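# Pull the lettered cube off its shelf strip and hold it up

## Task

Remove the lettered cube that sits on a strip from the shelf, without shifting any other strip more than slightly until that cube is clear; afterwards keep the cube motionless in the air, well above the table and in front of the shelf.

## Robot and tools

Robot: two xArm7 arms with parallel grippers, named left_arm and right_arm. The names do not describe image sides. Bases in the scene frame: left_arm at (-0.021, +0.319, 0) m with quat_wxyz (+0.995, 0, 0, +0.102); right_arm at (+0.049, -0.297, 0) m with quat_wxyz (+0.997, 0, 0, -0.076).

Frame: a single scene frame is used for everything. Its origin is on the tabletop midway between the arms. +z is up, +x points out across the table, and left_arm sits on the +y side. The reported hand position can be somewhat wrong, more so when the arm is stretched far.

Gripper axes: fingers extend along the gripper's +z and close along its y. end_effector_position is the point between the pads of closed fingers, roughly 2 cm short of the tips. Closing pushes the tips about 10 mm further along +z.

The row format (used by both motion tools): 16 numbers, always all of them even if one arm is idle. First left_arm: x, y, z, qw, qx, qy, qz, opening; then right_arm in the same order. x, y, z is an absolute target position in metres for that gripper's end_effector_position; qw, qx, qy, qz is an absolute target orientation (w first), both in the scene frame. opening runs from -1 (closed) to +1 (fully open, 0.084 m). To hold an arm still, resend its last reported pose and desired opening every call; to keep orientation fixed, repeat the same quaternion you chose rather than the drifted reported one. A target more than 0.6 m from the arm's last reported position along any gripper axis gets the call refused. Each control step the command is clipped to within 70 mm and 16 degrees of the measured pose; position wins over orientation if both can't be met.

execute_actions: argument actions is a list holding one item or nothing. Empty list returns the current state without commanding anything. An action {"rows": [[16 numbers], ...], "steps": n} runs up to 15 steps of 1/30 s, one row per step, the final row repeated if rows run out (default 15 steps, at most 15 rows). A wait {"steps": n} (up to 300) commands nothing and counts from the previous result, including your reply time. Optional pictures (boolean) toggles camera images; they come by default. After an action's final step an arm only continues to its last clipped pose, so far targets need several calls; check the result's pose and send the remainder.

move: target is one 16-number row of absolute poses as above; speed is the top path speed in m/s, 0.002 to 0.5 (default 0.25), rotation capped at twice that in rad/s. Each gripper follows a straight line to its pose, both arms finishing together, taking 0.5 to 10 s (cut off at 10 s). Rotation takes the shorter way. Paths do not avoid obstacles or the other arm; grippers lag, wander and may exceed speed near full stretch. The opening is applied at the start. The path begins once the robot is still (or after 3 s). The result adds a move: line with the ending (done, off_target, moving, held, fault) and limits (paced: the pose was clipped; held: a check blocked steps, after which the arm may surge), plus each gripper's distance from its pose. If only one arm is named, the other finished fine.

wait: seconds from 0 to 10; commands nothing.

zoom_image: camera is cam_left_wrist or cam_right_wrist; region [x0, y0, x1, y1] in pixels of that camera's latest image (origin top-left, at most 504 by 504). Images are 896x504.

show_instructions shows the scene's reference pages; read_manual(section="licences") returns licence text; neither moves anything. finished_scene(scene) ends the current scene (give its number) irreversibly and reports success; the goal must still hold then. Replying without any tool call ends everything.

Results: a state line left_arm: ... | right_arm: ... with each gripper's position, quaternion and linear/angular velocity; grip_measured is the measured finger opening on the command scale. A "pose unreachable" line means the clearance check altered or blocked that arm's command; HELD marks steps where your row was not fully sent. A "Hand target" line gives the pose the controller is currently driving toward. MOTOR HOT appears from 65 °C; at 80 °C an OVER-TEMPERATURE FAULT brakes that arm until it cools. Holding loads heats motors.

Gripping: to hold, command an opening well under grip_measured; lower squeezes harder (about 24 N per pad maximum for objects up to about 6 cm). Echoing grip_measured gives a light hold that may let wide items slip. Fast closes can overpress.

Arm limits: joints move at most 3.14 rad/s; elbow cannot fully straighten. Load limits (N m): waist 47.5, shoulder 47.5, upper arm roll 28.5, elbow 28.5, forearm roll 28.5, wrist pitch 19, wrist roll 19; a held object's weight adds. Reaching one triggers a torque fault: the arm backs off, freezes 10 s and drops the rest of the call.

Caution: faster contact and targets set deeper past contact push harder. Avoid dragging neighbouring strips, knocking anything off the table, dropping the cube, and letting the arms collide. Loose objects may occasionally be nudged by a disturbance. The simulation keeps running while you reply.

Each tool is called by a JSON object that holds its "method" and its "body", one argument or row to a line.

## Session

{"method": "execute_actions", "body": {
  "actions": []
}}

Scene clock: 0.00 s of 4200.00 s.
left_arm: end_effector_position=(+0.4023, +0.5762, +0.1745) grip_measured=+1.00 end_effector_quat_wxyz=(+0.475, +0.666, -0.535, +0.210) end_effector_velocity=(+0.000, -0.000, -0.000) end_effector_angular_velocity=(-0.002, -0.000, +0.000) | right_arm: end_effector_position=(+0.4784, +0.1235, +0.2840) grip_measured=+1.00 end_effector_quat_wxyz=(+0.024, +0.201, +0.833, +0.514) end_effector_velocity=(-0.000, +0.000, -0.000) end_effector_angular_velocity=(-0.000, +0.001, +0.000)
Joint positions: left_arm=[ 0.639  1.027 -0.07   2.291 -0.52   2.208  2.031  0.084] | right_arm=[ 2.519 -0.693 -1.522  0.841  0.317 -0.054 -2.491  0.084]
Joint velocities: left_arm=[ 0.     0.001 -0.     0.    -0.001  0.    -0.    -0.   ] | right_arm=[ 0. -0. -0. -0. -0.  0.  0. -0.]
Motor temperatures (°C, as the motors report them): left_arm=[38 32 34 31 33 37 35] | right_arm=[30 29 32 33 33 37 37]
Hand target (left_arm): +0.402, +0.576, +0.175; +0.475, +0.666, -0.535, +0.210
Hand target (right_arm): +0.478, +0.123, +0.284; +0.024, +0.201, +0.833, +0.514
camera_calibration (this result's frames):
cam_left_wrist: T_world_to_cam=[[-0.910999, 0.0155427, 0.412117, 0.323204], [-0.348615, 0.504869, -0.789667, 0.0561211], [-0.220338, -0.863056, -0.454516, 0.794561], [0, 0, 0, 1]] pos_world=[0.489076, 0.652393, 0.27226]
cam_right_wrist: T_world_to_cam=[[0.306119, 0.384032, 0.871097, -0.414265], [0.918017, -0.361357, -0.163299, -0.279203], [0.252065, 0.849671, -0.463166, 0.0367717], [0, 0, 0, 1]] pos_world=[0.373858, 0.0269553, 0.332303]

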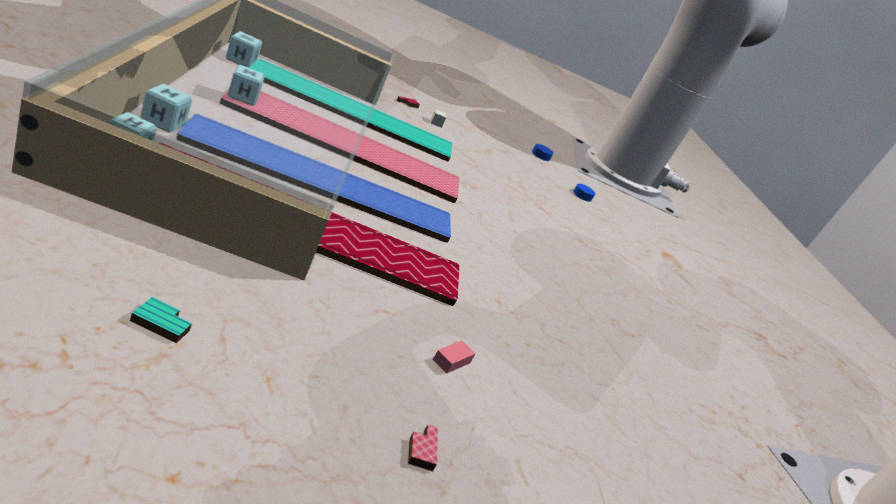

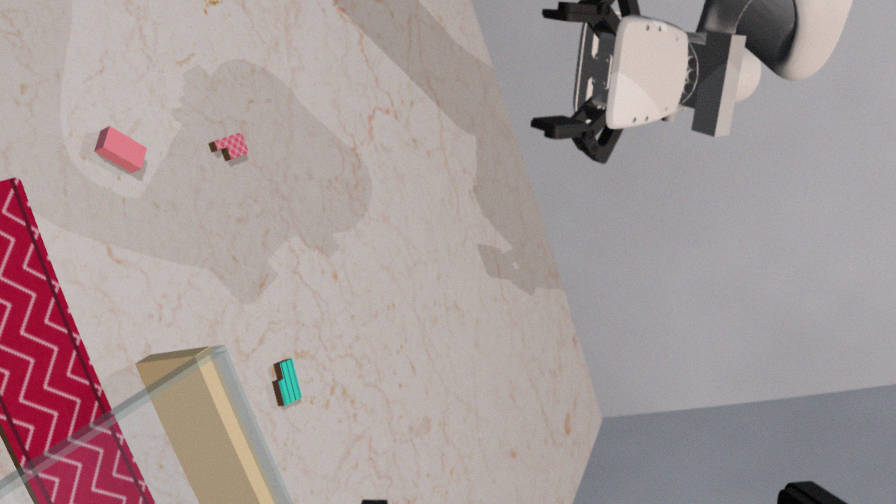

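{"method": "move", "body": {
  "target": [0.4023,0.5762,0.1745,0.475,0.666,-0.535,0.210,1, 0.38,-0.03,0.42,0,1,0,0,1],
  "speed": 0.4
}}

Scene clock: 13.10 s of 4200.00 s.
left_arm: end_effector_position=(+0.4023, +0.5762, +0.1745) grip_measured=+1.00 end_effector_quat_wxyz=(+0.475, +0.666, -0.535, +0.210) end_effector_velocity=(+0.000, -0.001, +0.000) end_effector_angular_velocity=(-0.001, -0.001, -0.002) | right_arm: end_effector_position=(+0.3795, -0.0296, +0.4171) grip_measured=+1.00 end_effector_quat_wxyz=(-0.036, +0.998, +0.001, +0.047) end_effector_velocity=(+0.001, -0.001, -0.001) end_effector_angular_velocity=(+0.003, +0.014, -0.008)
Joint positions: left_arm=[ 0.639  1.028 -0.071  2.292 -0.52   2.21   2.03   0.084] | right_arm=[ 1.039  0.386 -0.361  2.176  3.287 -1.691 -2.561  0.084]
Joint velocities: left_arm=[-0.001 -0.001 -0.    -0.    -0.     0.001  0.001 -0.   ] | right_arm=[-0.146 -0.007  0.242  0.014 -0.089 -0.003  0.068  0.   ]
Motor temperatures (°C, as the motors report them): left_arm=[38 33 34 31 33 37 35] | right_arm=[30 29 33 33 33 37 37]
Hand target (left_arm): +0.402, +0.576, +0.174; +0.475, +0.666, -0.535, +0.210
Hand target (right_arm): +0.380, -0.030, +0.417; -0.036, +0.998, +0.001, +0.047
Off the commanded pose (left_arm): 0.000 m, 0 deg.
Off the commanded pose (right_arm): 0.003 m, 7 deg.
joint sent to its limit (right arm) — the command would take joint 6 (wrist pitch) past its lower limit, so that joint was sent only as far as its limit.
After step 90, 5.93 s passed at rest.
move: off_target (right_arm); limits=paced
camera_calibration (this result's frames):
cam_left_wrist: T_world_to_cam=[[-0.910741, 0.0159785, 0.412669, 0.322724], [-0.349054, 0.504248, -0.789871, 0.0566628], [-0.220708, -0.863411, -0.453661, 0.794744], [0, 0, 0, 1]] pos_world=[0.489103, 0.652462, 0.272123]
cam_right_wrist: T_world_to_cam=[[0.0084167, -0.997929, -0.0637745, 0.020854], [-0.995755, -0.00251856, -0.0920059, 0.485125], [0.0916547, 0.0642782, -0.993714, 0.512293], [0, 0, 0, 1]] pos_world=[0.435937, -0.0108967, 0.555037]

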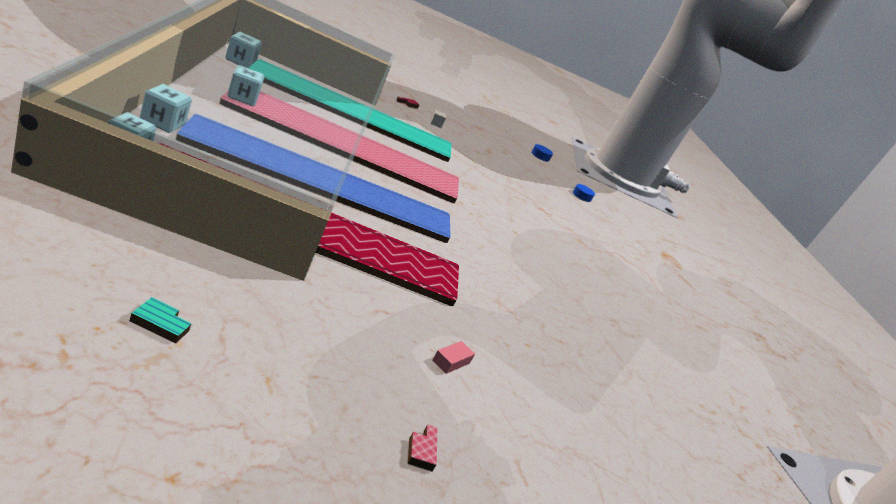

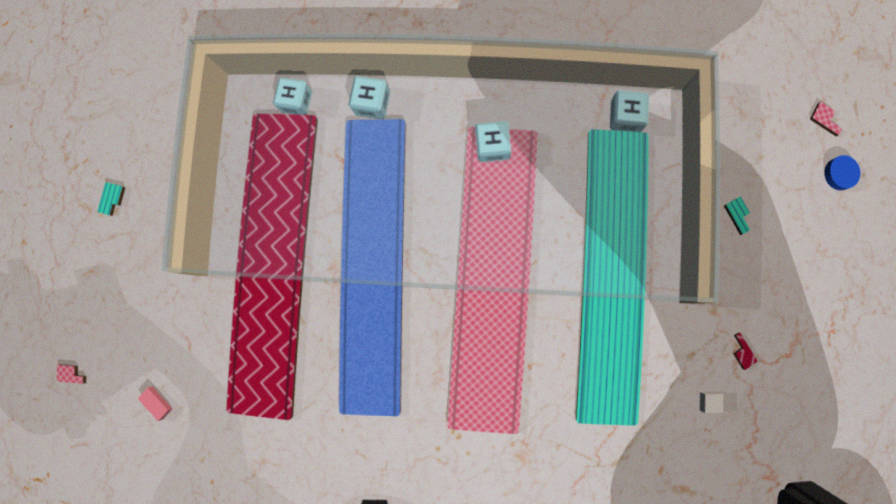

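{"method": "move", "body": {
  "target": [0.4023,0.5762,0.1745,0.475,0.666,-0.535,0.210,1, 0.3765,0.0,0.045,0,0.9995,-0.0327,0,0.7],
  "speed": 0.25
}}

Scene clock: 36.63 s of 4200.00 s.
left_arm: end_effector_position=(+0.4023, +0.5762, +0.1745) grip_measured=+1.00 end_effector_quat_wxyz=(+0.475, +0.666, -0.535, +0.210) end_effector_velocity=(-0.000, +0.000, +0.001) end_effector_angular_velocity=(+0.001, -0.000, +0.000) | right_arm: end_effector_position=(+0.3764, +0.0000, +0.0456) grip_measured=+0.70 end_effector_quat_wxyz=(-0.001, +0.999, -0.033, +0.000) end_effector_velocity=(-0.003, -0.001, -0.005) end_effector_angular_velocity=(-0.006, +0.008, +0.002)
Joint positions: left_arm=[ 0.639  1.028 -0.071  2.292 -0.52   2.21   2.03   0.084] | right_arm=[ 1.068  0.639 -0.265  1.441  3.357 -0.83  -2.523  0.073]
Joint velocities: left_arm=[ 0.    -0.001  0.001  0.    -0.     0.001 -0.    -0.   ] | right_arm=[ 0.     0.009  0.003 -0.002  0.001  0.002 -0.001 -0.   ]
Motor temperatures (°C, as the motors report them): left_arm=[38 33 34 32 33 37 35] | right_arm=[30 30 32 34 33 37 37]
Hand target (left_arm): +0.402, +0.576, +0.174; +0.475, +0.666, -0.535, +0.210
Hand target (right_arm): +0.376, -0.000, +0.045; -0.000, +0.999, -0.033, -0.000
Off the commanded pose (left_arm): 0.000 m, 0 deg.
Off the commanded pose (right_arm): 0.001 m, 0 deg.
After step 90, 18.57 s passed at rest.
move: done
camera_calibration (this result's frames):
cam_left_wrist: T_world_to_cam=[[-0.910741, 0.0159776, 0.412668, 0.322724], [-0.349055, 0.504246, -0.789872, 0.0566639], [-0.220707, -0.863412, -0.45366, 0.794744], [0, 0, 0, 1]] pos_world=[0.489103, 0.652463, 0.272123]
cam_right_wrist: T_world_to_cam=[[-0.062073, -0.998053, 0.00603323, 0.05006], [-0.998067, 0.0620906, 0.00277593, 0.444498], [-0.00314513, -0.00584926, -0.999978, 0.177494], [0, 0, 0, 1]] pos_world=[0.447304, 0.0234017, 0.175955]

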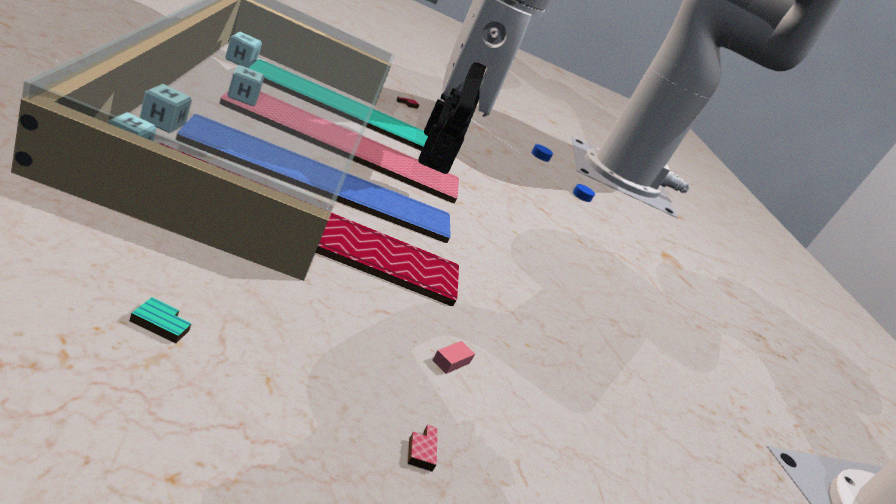

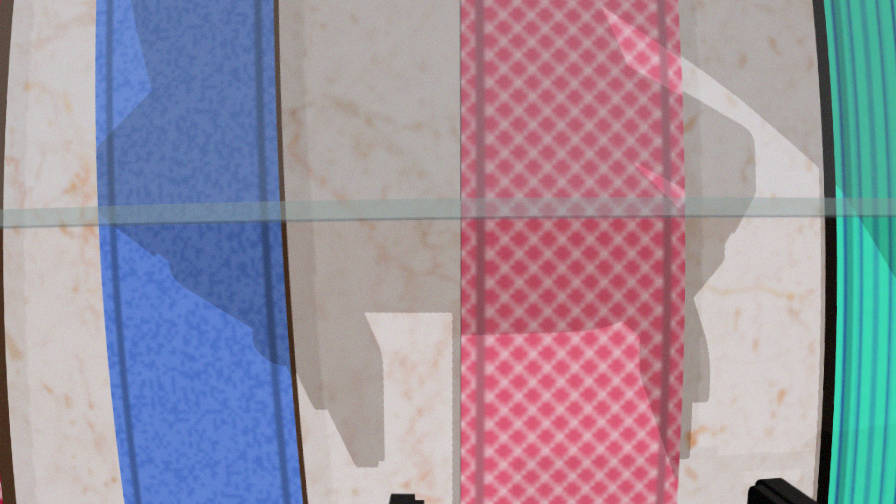

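{"method": "move", "body": {
  "target": [0.4023,0.5762,0.1745,0.475,0.666,-0.535,0.210,1, 0.3765,0.0,0.0195,0,0.9995,-0.0327,0,0.7],
  "speed": 0.03
}}

{"method": "move", "body": {
  "target": [0.4023,0.5762,0.1745,0.475,0.666,-0.535,0.210,1, 0.3765,0.0,0.0195,0,0.9995,-0.0327,0,-0.2],
  "speed": 0.03
}}

Scene clock: 45.27 s of 4200.00 s.
left_arm: end_effector_position=(+0.4023, +0.5762, +0.1745) grip_measured=+1.00 end_effector_quat_wxyz=(+0.475, +0.666, -0.535, +0.210) end_effector_velocity=(+0.000, -0.001, -0.000) end_effector_angular_velocity=(-0.001, +0.001, -0.001) | right_arm: end_effector_position=(+0.3765, +0.0000, +0.0196) grip_measured=+0.70 end_effector_quat_wxyz=(-0.000, +0.999, -0.033, +0.000) end_effector_velocity=(+0.001, +0.001, -0.000) end_effector_angular_velocity=(+0.002, -0.002, -0.000)
Joint positions: left_arm=[ 0.639  1.028 -0.071  2.292 -0.52   2.21   2.03   0.084] | right_arm=[ 1.057  0.687 -0.253  1.438  3.37  -0.78  -2.533  0.073]
Joint velocities: left_arm=[-0.001  0.001  0.    -0.    -0.001  0.    -0.     0.   ] | right_arm=[-0.001  0.001  0.001  0.001  0.001  0.002 -0.    -0.   ]
Motor temperatures (°C, as the motors report them): left_arm=[38 33 34 32 33 37 35] | right_arm=[30 30 32 34 33 37 37]
Hand target (left_arm): +0.402, +0.576, +0.174; +0.475, +0.666, -0.535, +0.210
Hand target (right_arm): +0.376, -0.000, +0.019; -0.000, +0.999, -0.033, -0.000
Off the commanded pose (left_arm): 0.000 m, 0 deg.
Off the commanded pose (right_arm): 0.000 m, 0 deg.
After step 90, 4.50 s passed at rest.
move: done
camera_calibration (this result's frames):
cam_left_wrist: T_world_to_cam=[[-0.910741, 0.0159778, 0.412669, 0.322724], [-0.349055, 0.504246, -0.789872, 0.0566642], [-0.220707, -0.863412, -0.45366, 0.794744], [0, 0, 0, 1]] pos_world=[0.489103, 0.652463, 0.272123]
cam_right_wrist: T_world_to_cam=[[-0.0624194, -0.998022, 0.00753623, 0.0503391], [-0.998044, 0.0624428, 0.00290606, 0.444658], [-0.00337089, -0.0073401, -0.999967, 0.151648], [0, 0, 0, 1]] pos_world=[0.447442, 0.023587, 0.149972]

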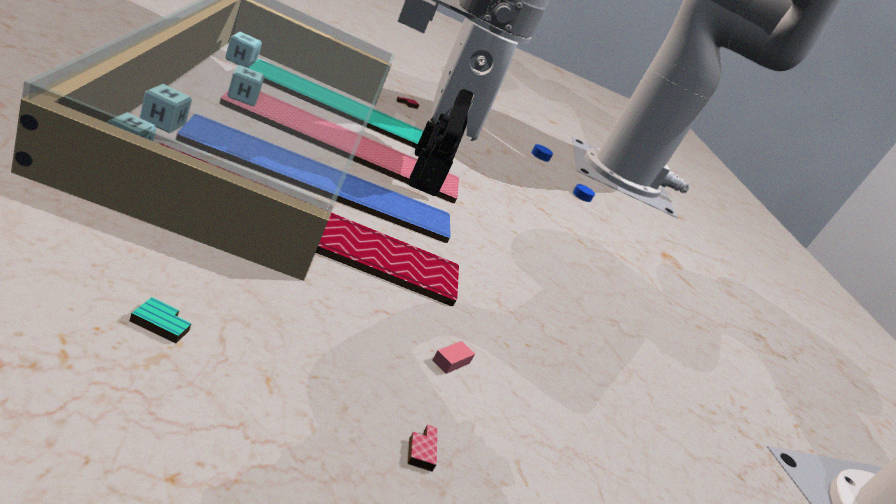

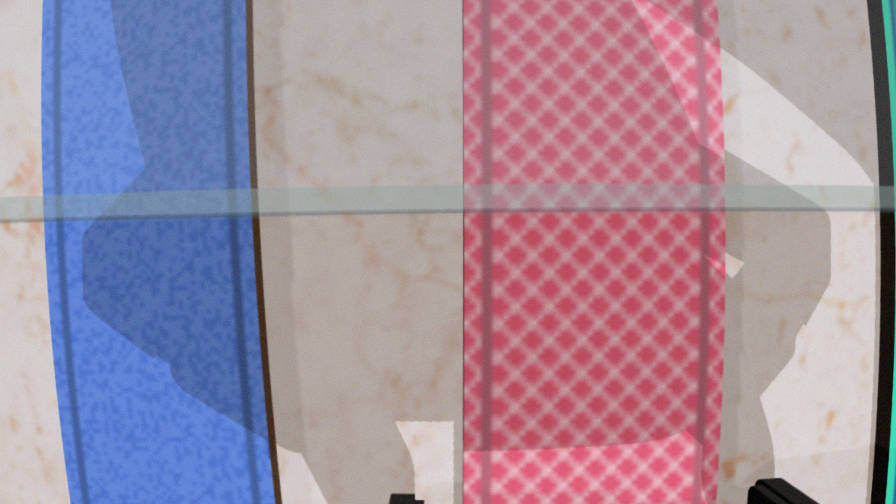

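Scene clock: 45.97 s of 4200.00 s.
left_arm: end_effector_position=(+0.4023, +0.5762, +0.1745) grip_measured=+1.00 end_effector_quat_wxyz=(+0.475, +0.666, -0.535, +0.210) end_effector_velocity=(+0.000, -0.000, -0.000) end_effector_angular_velocity=(-0.002, -0.000, +0.001) | right_arm: end_effector_position=(+0.3766, +0.0001, +0.0197) grip_measured=+0.29 end_effector_quat_wxyz=(-0.000, +0.999, -0.033, +0.000) end_effector_velocity=(+0.000, +0.000, -0.000) end_effector_angular_velocity=(+0.001, -0.001, -0.000)
Joint positions: left_arm=[ 0.639  1.028 -0.071  2.292 -0.52   2.21   2.03   0.084] | right_arm=[ 1.057  0.687 -0.253  1.439  3.369 -0.78  -2.533  0.056]
Joint velocities: left_arm=[-0.001  0.001  0.001 -0.    -0.002 -0.    -0.     0.   ] | right_arm=[-0.    -0.     0.001 -0.     0.     0.001 -0.     0.   ]
Motor temperatures (°C, as the motors report them): left_arm=[38 33 34 32 33 37 35] | right_arm=[30 30 32 34 33 37 37]
Hand target (left_arm): +0.402, +0.576, +0.175; +0.475, +0.666, -0.535, +0.210
Hand target (right_arm): +0.376, -0.000, +0.019; +0.000, +0.999, -0.033, -0.000
Off the commanded pose (left_arm): 0.000 m, 0 deg.
Off the commanded pose (right_arm): 0.000 m, 0 deg.
move: done
camera_calibration (this result's frames):
cam_left_wrist: T_world_to_cam=[[-0.910741, 0.015978, 0.412669, 0.322724], [-0.349055, 0.504246, -0.789872, 0.0566641], [-0.220707, -0.863412, -0.45366, 0.794744], [0, 0, 0, 1]] pos_world=[0.489103, 0.652463, 0.272123]
cam_right_wrist: T_world_to_cam=[[-0.0623756, -0.998024, 0.00756271, 0.0503624], [-0.998048, 0.062398, 0.00275893, 0.444743], [-0.00322538, -0.00737585, -0.999968, 0.15163], [0, 0, 0, 1]] pos_world=[0.447505, 0.0236302, 0.150017]

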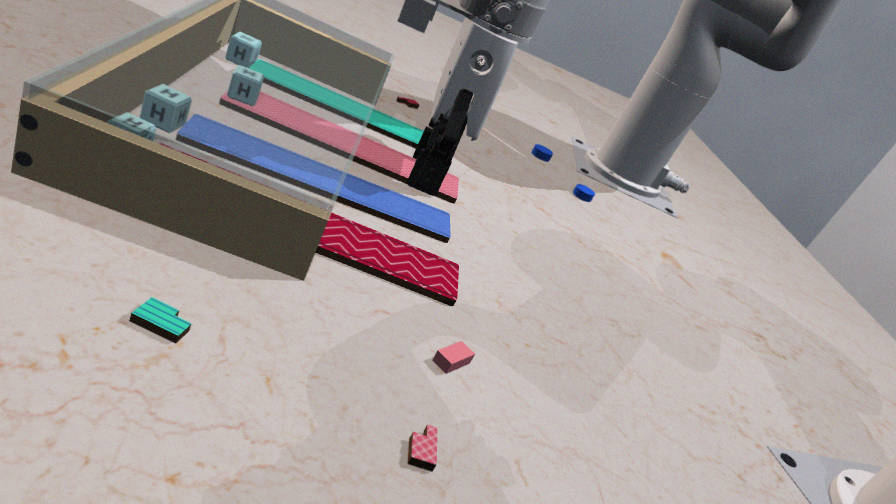

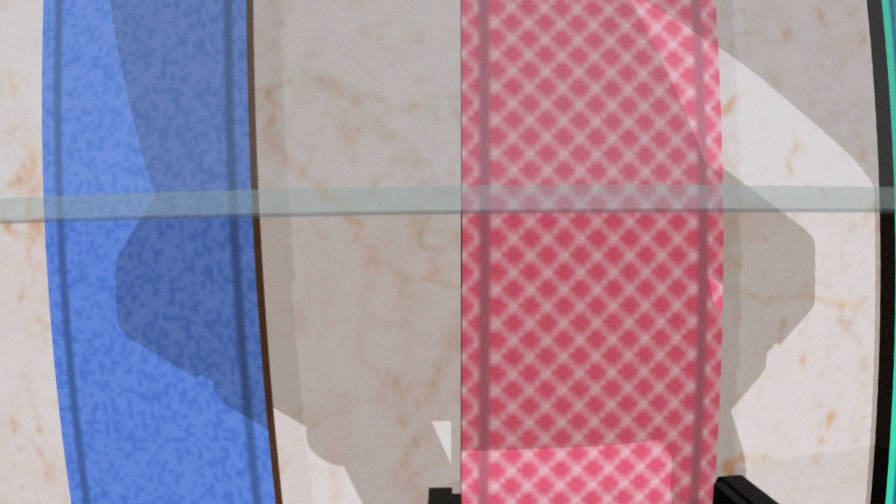

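{"method": "move", "body": {
  "target": [0.4023,0.5762,0.1745,0.475,0.666,-0.535,0.210,1, 0.1869,0.0124,0.0195,0,0.9995,-0.0327,0,-0.2],
  "speed": 0.05
}}

{"method": "move", "body": {
  "target": [0.4023,0.5762,0.1745,0.475,0.666,-0.535,0.210,1, 0.1869,0.0124,0.0195,0,0.9995,-0.0327,0,0.7],
  "speed": 0.05
}}

{"method": "move", "body": {
  "target": [0.4023,0.5762,0.1745,0.475,0.666,-0.535,0.210,1, 0.33,0.003,0.18,0,0.9995,-0.0327,0,0.7],
  "speed": 0.2
}}

Scene clock: 59.37 s of 4200.00 s.
left_arm: end_effector_position=(+0.4023, +0.5762, +0.1745) grip_measured=+1.00 end_effector_quat_wxyz=(+0.475, +0.666, -0.535, +0.210) end_effector_velocity=(+0.000, -0.000, +0.000) end_effector_angular_velocity=(+0.001, -0.000, -0.001) | right_arm: end_effector_position=(+0.1872, +0.0127, +0.0198) grip_measured=+0.29 end_effector_quat_wxyz=(+0.000, +0.999, -0.033, +0.000) end_effector_velocity=(-0.000, -0.000, +0.000) end_effector_angular_velocity=(-0.000, -0.001, -0.003)
Joint positions: left_arm=[ 0.639  1.028 -0.071  2.292 -0.52   2.21   2.03   0.084] | right_arm=[ 1.513  0.413 -0.268  0.975  3.335 -0.584 -2.124  0.056]
Joint velocities: left_arm=[-0.002 -0.     0.001  0.    -0.    -0.    -0.     0.   ] | right_arm=[ 0.004 -0.001 -0.002 -0.001 -0.001  0.001  0.006 -0.   ]
Motor temperatures (°C, as the motors report them): left_arm=[38 34 34 32 33 37 35] | right_arm=[30 30 32 34 33 37 37]
Hand target (left_arm): +0.402, +0.576, +0.174; +0.475, +0.666, -0.535, +0.210
Hand target (right_arm): +0.187, +0.013, +0.020; +0.000, +0.999, -0.033, +0.000
Off the commanded pose (left_arm): 0.000 m, 0 deg.
Off the commanded pose (right_arm): 0.001 m, 0 deg.
After step 90, 6.30 s passed at rest.
move: done
camera_calibration (this result's frames):
cam_left_wrist: T_world_to_cam=[[-0.910741, 0.0159776, 0.412668, 0.322725], [-0.349055, 0.504246, -0.789872, 0.0566641], [-0.220706, -0.863412, -0.45366, 0.794744], [0, 0, 0, 1]] pos_world=[0.489103, 0.652463, 0.272123]
cam_right_wrist: T_world_to_cam=[[-0.0623163, -0.998024, 0.00800131, 0.0511754], [-0.998052, 0.0623369, 0.00235933, 0.254909], [-0.00285344, -0.0078387, -0.999965, 0.151117], [0, 0, 0, 1]] pos_world=[0.258033, 0.0363685, 0.150101]

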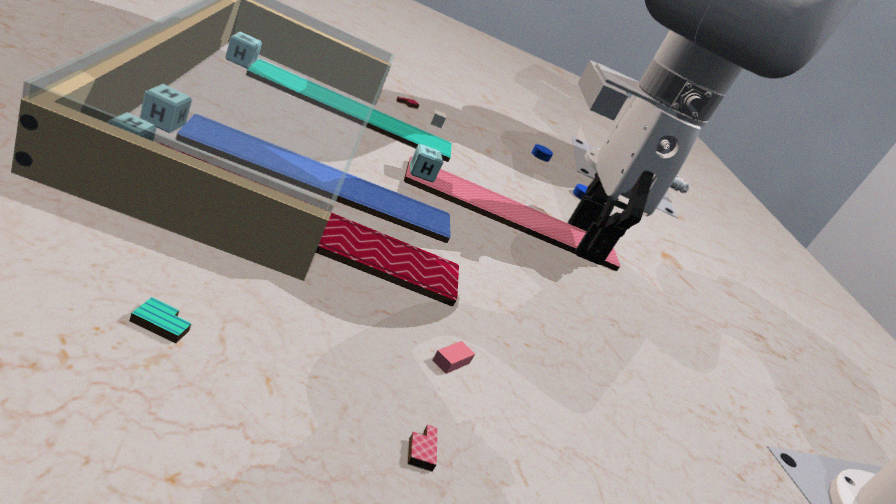

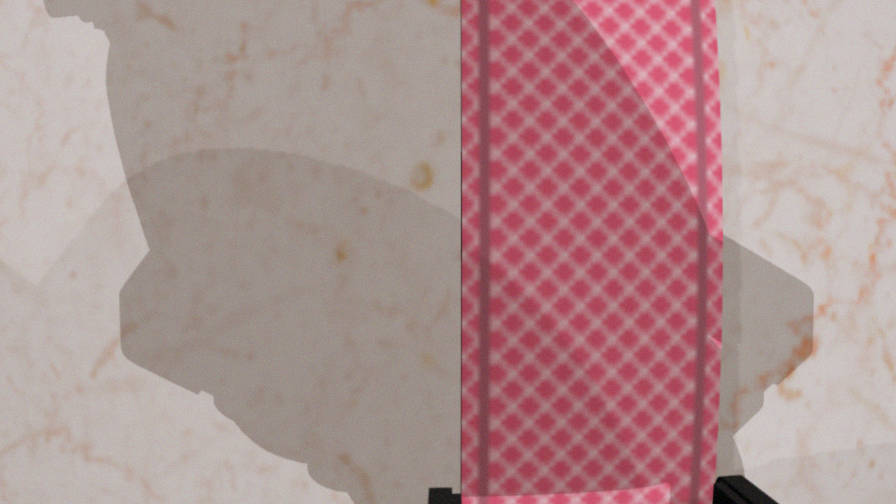

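Scene clock: 60.07 s of 4200.00 s.
left_arm: end_effector_position=(+0.4023, +0.5762, +0.1745) grip_measured=+1.00 end_effector_quat_wxyz=(+0.475, +0.666, -0.535, +0.210) end_effector_velocity=(+0.001, -0.001, +0.000) end_effector_angular_velocity=(-0.001, -0.002, -0.001) | right_arm: end_effector_position=(+0.1869, +0.0124, +0.0195) grip_measured=+0.70 end_effector_quat_wxyz=(-0.000, +0.999, -0.033, +0.000) end_effector_velocity=(-0.000, -0.001, +0.000) end_effector_angular_velocity=(-0.001, +0.001, -0.000)
Joint positions: left_arm=[ 0.639  1.028 -0.071  2.292 -0.52   2.21   2.03   0.084] | right_arm=[ 1.513  0.413 -0.267  0.974  3.335 -0.583 -2.125  0.073]
Joint velocities: left_arm=[-0.001 -0.    -0.002  0.    -0.001 -0.    -0.     0.   ] | right_arm=[-0.001 -0.001  0.    -0.001 -0.    -0.002 -0.     0.   ]
Motor temperatures (°C, as the motors report them): left_arm=[38 34 34 32 33 37 35] | right_arm=[30 30 32 34 33 37 37]
Hand target (left_arm): +0.402, +0.576, +0.175; +0.475, +0.666, -0.535, +0.210
Hand target (right_arm): +0.187, +0.012, +0.020; -0.000, +0.999, -0.033, +0.000
Off the commanded pose (left_arm): 0.000 m, 0 deg.
Off the commanded pose (right_arm): 0.000 m, 0 deg.
move: done
camera_calibration (this result's frames):
cam_left_wrist: T_world_to_cam=[[-0.910741, 0.0159781, 0.412668, 0.322724], [-0.349054, 0.504245, -0.789872, 0.0566642], [-0.220707, -0.863413, -0.45366, 0.794744], [0, 0, 0, 1]] pos_world=[0.489103, 0.652463, 0.272123]
cam_right_wrist: T_world_to_cam=[[-0.0623801, -0.998022, 0.00778585, 0.0508403], [-0.998047, 0.0624045, 0.00293098, 0.25466], [-0.00341105, -0.00758781, -0.999965, 0.150969], [0, 0, 0, 1]] pos_world=[0.257849, 0.0359934, 0.149821]

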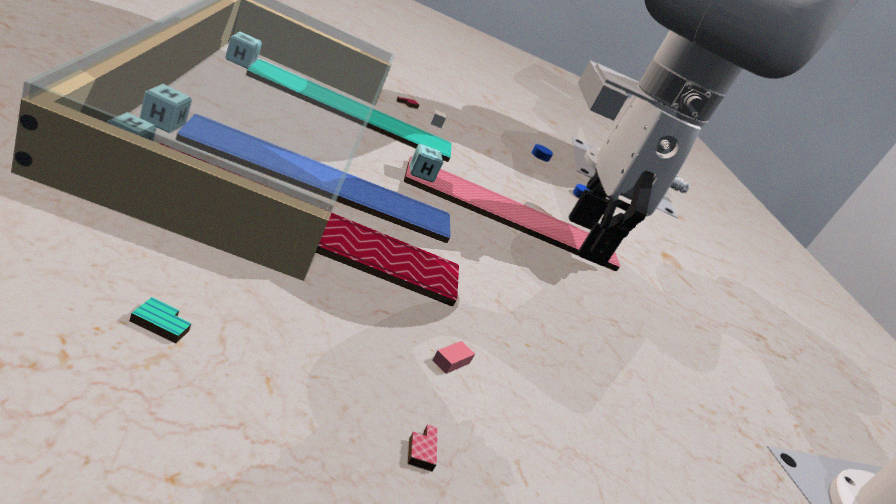

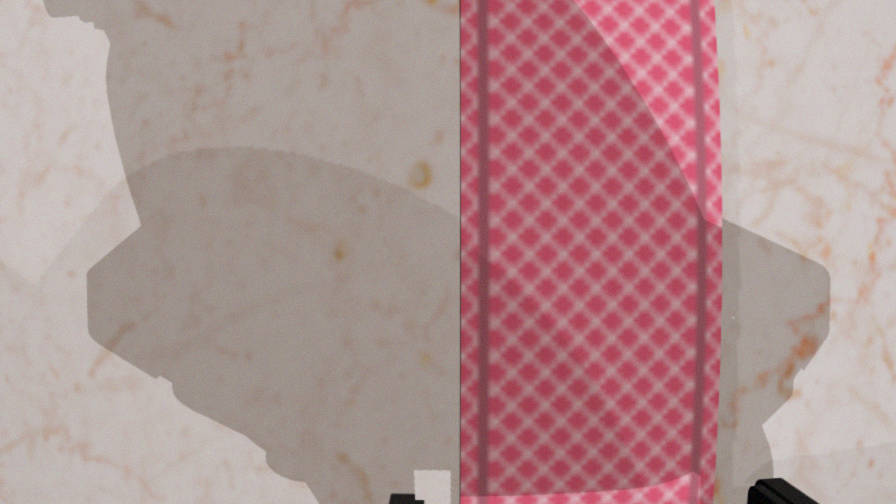

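Scene clock: 61.57 s of 4200.00 s.
left_arm: end_effector_position=(+0.4023, +0.5762, +0.1745) grip_measured=+1.00 end_effector_quat_wxyz=(+0.475, +0.666, -0.535, +0.210) end_effector_velocity=(+0.000, -0.001, -0.000) end_effector_angular_velocity=(-0.003, -0.000, -0.002) | right_arm: end_effector_position=(+0.3297, +0.0029, +0.1794) grip_measured=+0.70 end_effector_quat_wxyz=(+0.000, +0.999, -0.032, -0.000) end_effector_velocity=(+0.004, -0.000, +0.003) end_effector_angular_velocity=(+0.002, -0.002, -0.005)
Joint positions: left_arm=[ 0.639  1.028 -0.071  2.292 -0.52   2.21   2.03   0.084] | right_arm=[ 1.26   0.364 -0.377  1.42   3.29  -1.085 -2.394  0.073]
Joint velocities: left_arm=[-0.001  0.001 -0.001 -0.    -0.001  0.001  0.    -0.   ] | right_arm=[-0.007  0.002 -0.003  0.013  0.002 -0.008 -0.004 -0.   ]
Motor temperatures (°C, as the motors report them): left_arm=[38 34 34 32 33 37 35] | right_arm=[30 30 32 34 33 37 37]
Hand target (left_arm): +0.402, +0.576, +0.175; +0.475, +0.666, -0.535, +0.210
Hand target (right_arm): +0.330, +0.003, +0.180; +0.000, +0.999, -0.033, +0.000
Off the commanded pose (left_arm): 0.000 m, 0 deg.
Off the commanded pose (right_arm): 0.001 m, 0 deg.
move: done
camera_calibration (this result's frames):
cam_left_wrist: T_world_to_cam=[[-0.910741, 0.0159776, 0.412669, 0.322724], [-0.349055, 0.504246, -0.789872, 0.056664], [-0.220707, -0.863412, -0.45366, 0.794744], [0, 0, 0, 1]] pos_world=[0.489103, 0.652463, 0.272123]
cam_right_wrist: T_world_to_cam=[[-0.0616753, -0.998058, 0.00877114, 0.0486354], [-0.99809, 0.0617048, 0.00313329, 0.397235], [-0.00366842, -0.00856114, -0.999957, 0.311409], [0, 0, 0, 1]] pos_world=[0.400618, 0.0266957, 0.309724]

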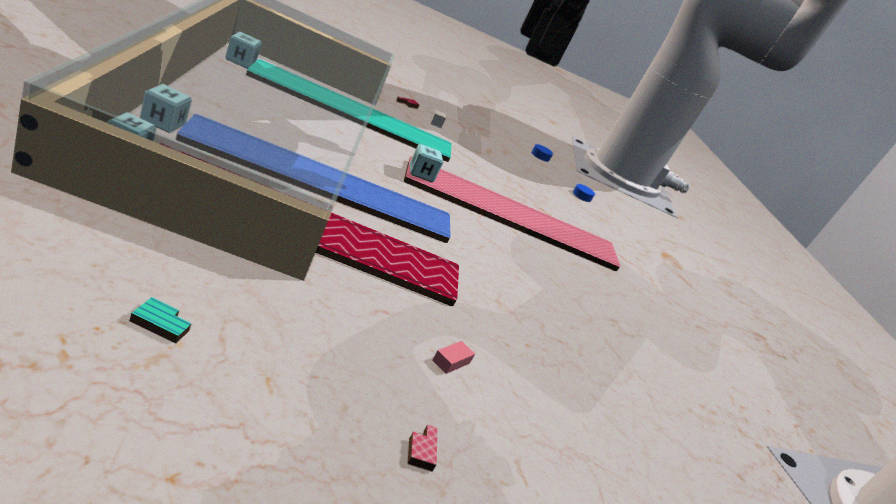

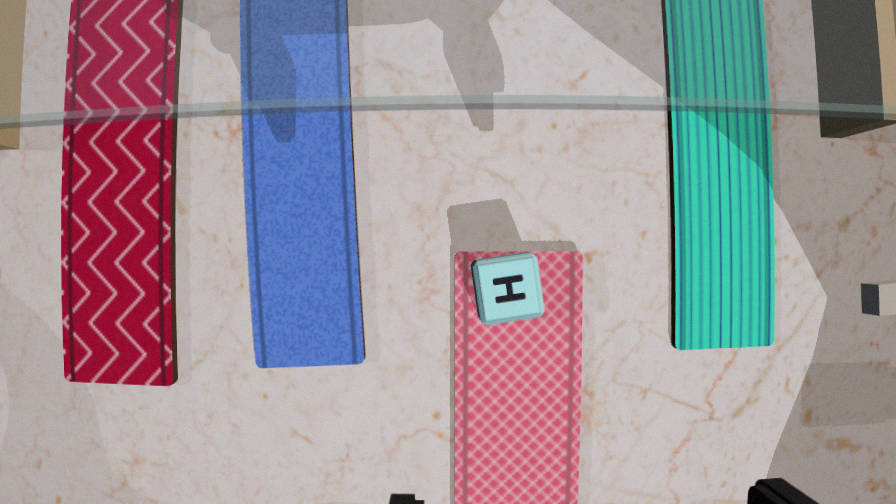

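{"method": "move", "body": {
  "target": [0.4023,0.5762,0.1745,0.475,0.666,-0.535,0.210,1, 0.382,0.006,0.07,0,0.9993,0.0375,0,0.3],
  "speed": 0.2
}}

{"method": "move", "body": {
  "target": [0.4023,0.5762,0.1745,0.475,0.666,-0.535,0.210,1, 0.382,0.006,0.03,0,0.9993,0.0375,0,0.3],
  "speed": 0.05
}}

{"method": "move", "body": {
  "target": [0.4023,0.5762,0.1745,0.475,0.666,-0.535,0.210,1, 0.382,0.006,0.03,0,0.9993,0.0375,0,-0.8],
  "speed": 0.05
}}

{"method": "move", "body": {
  "target": [0.4023,0.5762,0.1745,0.475,0.666,-0.535,0.210,1, 0.345,0.006,0.25,0,0.9993,0.0375,0,-0.8],
  "speed": 0.15
}}

Scene clock: 73.00 s of 4200.00 s.
left_arm: end_effector_position=(+0.4023, +0.5762, +0.1745) grip_measured=+1.00 end_effector_quat_wxyz=(+0.475, +0.666, -0.535, +0.210) end_effector_velocity=(-0.000, +0.000, +0.000) end_effector_angular_velocity=(+0.000, -0.002, +0.000) | right_arm: end_effector_position=(+0.3818, +0.0061, +0.0704) grip_measured=+0.29 end_effector_quat_wxyz=(-0.001, +0.999, +0.038, -0.000) end_effector_velocity=(+0.000, -0.002, -0.004) end_effector_angular_velocity=(-0.004, +0.004, -0.000)
Joint positions: left_arm=[ 0.639  1.028 -0.071  2.292 -0.52   2.21   2.03   0.084] | right_arm=[ 1.103  0.628 -0.318  1.494  3.379 -0.903 -2.676  0.056]
Joint velocities: left_arm=[ 0.    -0.     0.001  0.    -0.001 -0.     0.002 -0.   ] | right_arm=[-0.004  0.009  0.001  0.001  0.001  0.001 -0.004 -0.   ]
Motor temperatures (°C, as the motors report them): left_arm=[38 34 34 32 33 37 35] | right_arm=[30 30 32 34 33 37 37]
Hand target (left_arm): +0.402, +0.576, +0.174; +0.475, +0.666, -0.535, +0.210
Hand target (right_arm): +0.382, +0.006, +0.070; -0.000, +0.999, +0.037, -0.000
Off the commanded pose (left_arm): 0.000 m, 0 deg.
Off the commanded pose (right_arm): 0.000 m, 0 deg.
After step 90, 7.37 s passed at rest.
move: done
camera_calibration (this result's frames):
cam_left_wrist: T_world_to_cam=[[-0.910741, 0.0159776, 0.412669, 0.322724], [-0.349055, 0.504246, -0.789872, 0.0566641], [-0.220707, -0.863412, -0.45366, 0.794744], [0, 0, 0, 1]] pos_world=[0.489103, 0.652463, 0.272123]
cam_right_wrist: T_world_to_cam=[[0.0780015, -0.996932, 0.00653257, 0.00277658], [-0.99695, -0.0779838, 0.00292139, 0.449867], [-0.00240299, -0.00674052, -0.999974, 0.202079], [0, 0, 0, 1]] pos_world=[0.448764, 0.0392125, 0.200742]

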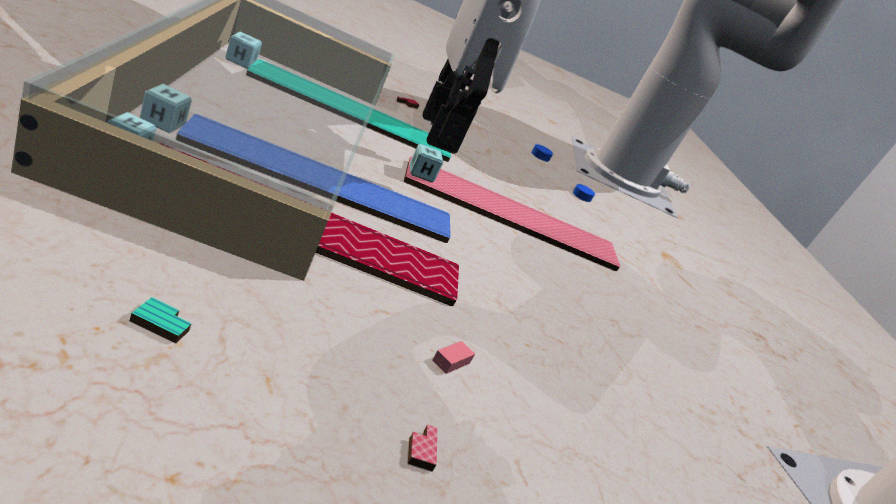

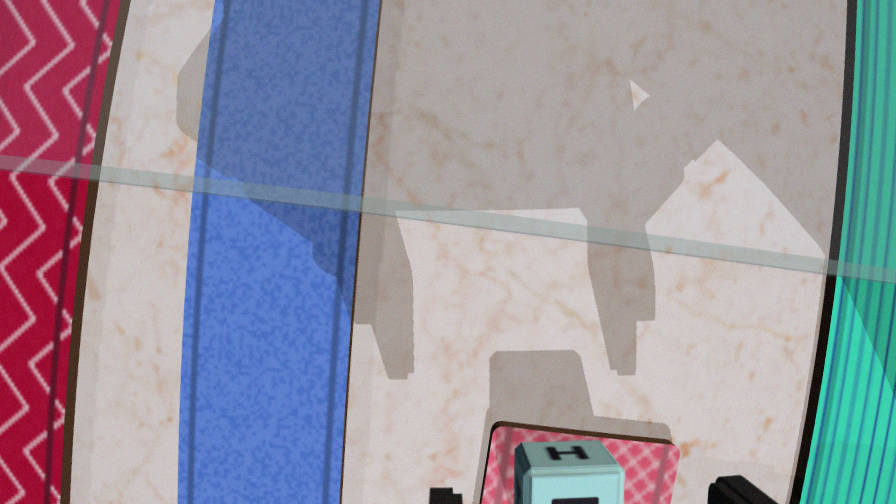

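Scene clock: 74.10 s of 4200.00 s.
left_arm: end_effector_position=(+0.4023, +0.5762, +0.1745) grip_measured=+1.00 end_effector_quat_wxyz=(+0.475, +0.666, -0.535, +0.210) end_effector_velocity=(-0.000, +0.000, -0.000) end_effector_angular_velocity=(+0.003, +0.002, -0.001) | right_arm: end_effector_position=(+0.3820, +0.0061, +0.0303) grip_measured=+0.29 end_effector_quat_wxyz=(-0.000, +0.999, +0.037, +0.000) end_effector_velocity=(+0.001, +0.000, -0.001) end_effector_angular_velocity=(+0.002, -0.002, -0.001)
Joint positions: left_arm=[ 0.639  1.028 -0.071  2.292 -0.52   2.21   2.03   0.084] | right_arm=[ 1.086  0.696 -0.298  1.48   3.402 -0.823 -2.694  0.056]
Joint velocities: left_arm=[-0.001 -0.     0.001 -0.     0.003 -0.001  0.    -0.   ] | right_arm=[-0.001  0.001 -0.     0.001  0.001  0.002 -0.001  0.   ]
Motor temperatures (°C, as the motors report them): left_arm=[38 34 34 32 33 37 35] | right_arm=[30 30 32 34 33 37 37]
Hand target (left_arm): +0.402, +0.576, +0.175; +0.475, +0.666, -0.535, +0.210
Hand target (right_arm): +0.382, +0.006, +0.030; -0.000, +0.999, +0.037, -0.000
Off the commanded pose (left_arm): 0.000 m, 0 deg.
Off the commanded pose (right_arm): 0.000 m, 0 deg.
move: done
camera_calibration (this result's frames):
cam_left_wrist: T_world_to_cam=[[-0.910741, 0.0159778, 0.412668, 0.322724], [-0.349054, 0.504246, -0.789872, 0.0566641], [-0.220707, -0.863412, -0.45366, 0.794744], [0, 0, 0, 1]] pos_world=[0.489103, 0.652463, 0.272123]
cam_right_wrist: T_world_to_cam=[[0.0778726, -0.996936, 0.00740065, 0.00301389], [-0.996961, -0.0778539, 0.00279227, 0.450194], [-0.00220755, -0.0075956, -0.999969, 0.161873], [0, 0, 0, 1]] pos_world=[0.448949, 0.0392835, 0.160589]

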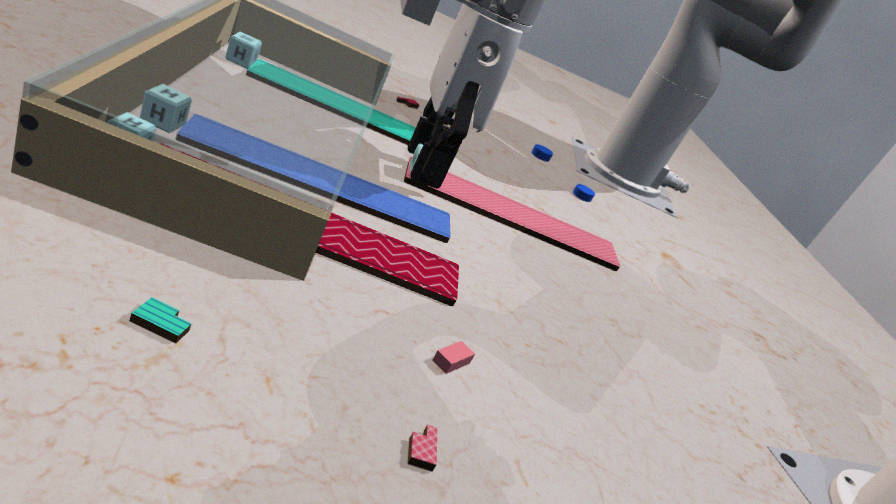

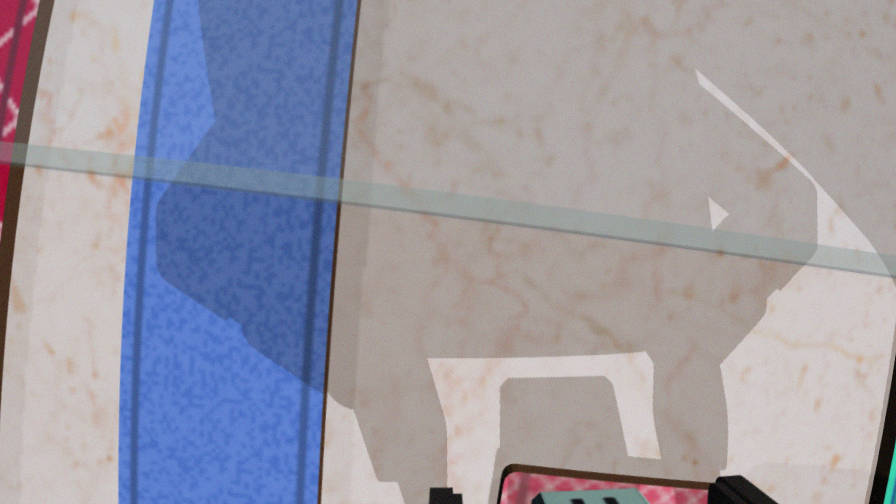

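Scene clock: 74.80 s of 4200.00 s.
left_arm: end_effector_position=(+0.4023, +0.5762, +0.1745) grip_measured=+1.00 end_effector_quat_wxyz=(+0.475, +0.666, -0.535, +0.210) end_effector_velocity=(-0.001, +0.001, -0.000) end_effector_angular_velocity=(+0.000, +0.001, +0.000) | right_arm: end_effector_position=(+0.3821, +0.0061, +0.0302) grip_measured=-0.41 end_effector_quat_wxyz=(-0.000, +0.999, +0.038, +0.000) end_effector_velocity=(-0.000, +0.000, +0.000) end_effector_angular_velocity=(+0.001, -0.001, +0.001)
Joint positions: left_arm=[ 0.639  1.028 -0.071  2.292 -0.52   2.21   2.03   0.084] | right_arm=[ 1.086  0.696 -0.298  1.48   3.402 -0.823 -2.694  0.026]
Joint velocities: left_arm=[ 0.001  0.     0.    -0.     0.002  0.001  0.001 -0.   ] | right_arm=[ 0.    -0.001  0.    -0.     0.     0.    -0.     0.   ]
Motor temperatures (°C, as the motors report them): left_arm=[38 34 34 32 33 37 35] | right_arm=[30 30 32 34 33 37 37]
Hand target (left_arm): +0.402, +0.576, +0.174; +0.475, +0.666, -0.535, +0.210
Hand target (right_arm): +0.382, +0.006, +0.030; -0.000, +0.999, +0.037, -0.000
Off the commanded pose (left_arm): 0.000 m, 0 deg.
Off the commanded pose (right_arm): 0.000 m, 0 deg.
move: done
camera_calibration (this result's frames):
cam_left_wrist: T_world_to_cam=[[-0.910741, 0.015978, 0.412669, 0.322724], [-0.349055, 0.504246, -0.789872, 0.0566642], [-0.220707, -0.863413, -0.45366, 0.794744], [0, 0, 0, 1]] pos_world=[0.489103, 0.652463, 0.272123]
cam_right_wrist: T_world_to_cam=[[0.0779327, -0.99693, 0.00760154, 0.00299138], [-0.996956, -0.0779134, 0.00281045, 0.450228], [-0.00220956, -0.00779742, -0.999967, 0.161806], [0, 0, 0, 1]] pos_world=[0.448982, 0.0393226, 0.160513]

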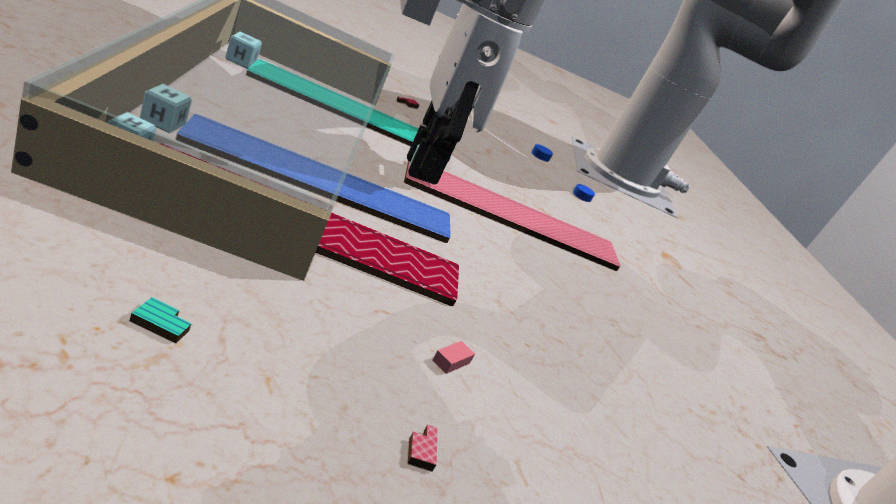

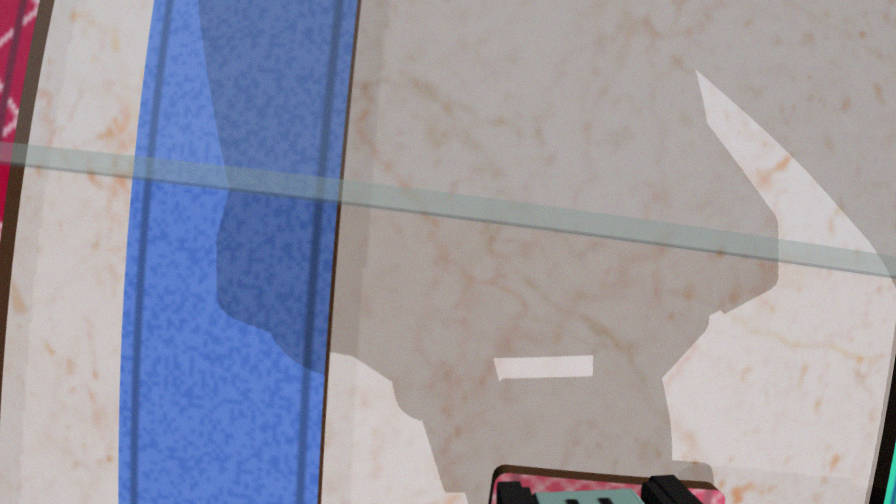

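Scene clock: 76.70 s of 4200.00 s.
left_arm: end_effector_position=(+0.4023, +0.5762, +0.1745) grip_measured=+1.00 end_effector_quat_wxyz=(+0.475, +0.666, -0.535, +0.210) end_effector_velocity=(+0.000, +0.000, +0.001) end_effector_angular_velocity=(-0.001, -0.002, +0.001) | right_arm: end_effector_position=(+0.3453, +0.0061, +0.2496) grip_measured=-0.41 end_effector_quat_wxyz=(+0.001, +0.999, +0.037, +0.000) end_effector_velocity=(+0.000, +0.001, +0.004) end_effector_angular_velocity=(+0.004, -0.002, +0.000)
Joint positions: left_arm=[ 0.639  1.028 -0.071  2.292 -0.52   2.21   2.03   0.084] | right_arm=[ 1.215  0.366 -0.365  1.629  3.274 -1.288 -2.534  0.026]
Joint velocities: left_arm=[ 0.001 -0.001 -0.     0.    -0.002  0.001  0.     0.   ] | right_arm=[ 0.    -0.004  0.     0.007  0.    -0.006  0.001  0.   ]
Motor temperatures (°C, as the motors report them): left_arm=[38 34 34 32 33 37 35] | right_arm=[30 30 32 34 33 37 37]
Hand target (left_arm): +0.402, +0.576, +0.174; +0.475, +0.666, -0.535, +0.210
Hand target (right_arm): +0.345, +0.006, +0.250; +0.000, +0.999, +0.038, +0.000
Off the commanded pose (left_arm): 0.000 m, 0 deg.
Off the commanded pose (right_arm): 0.000 m, 0 deg.
move: done
camera_calibration (this result's frames):
cam_left_wrist: T_world_to_cam=[[-0.910741, 0.0159778, 0.412668, 0.322724], [-0.349055, 0.504246, -0.789872, 0.0566641], [-0.220707, -0.863412, -0.45366, 0.794744], [0, 0, 0, 1]] pos_world=[0.489103, 0.652463, 0.272123]
cam_right_wrist: T_world_to_cam=[[0.0778676, -0.996922, 0.00916231, 0.00390823], [-0.996962, -0.077845, 0.00279099, 0.412945], [-0.00206916, -0.0093518, -0.999954, 0.381135], [0, 0, 0, 1]] pos_world=[0.412174, 0.0396062, 0.37993]

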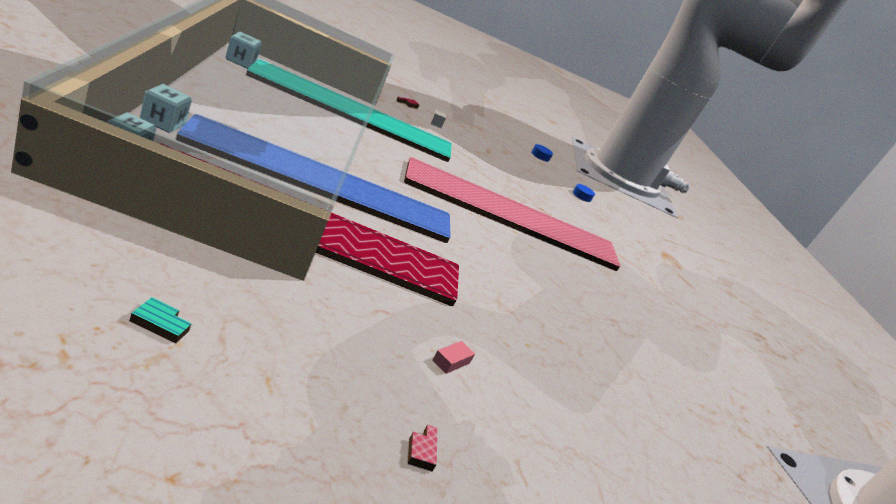

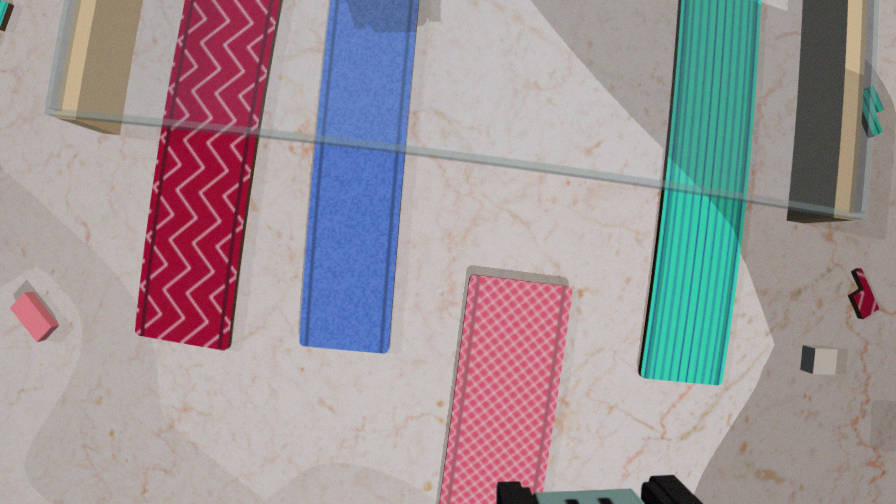

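{"method": "finished_scene", "body": {
  "scene": 2
}}

The scene is finished: the task was done.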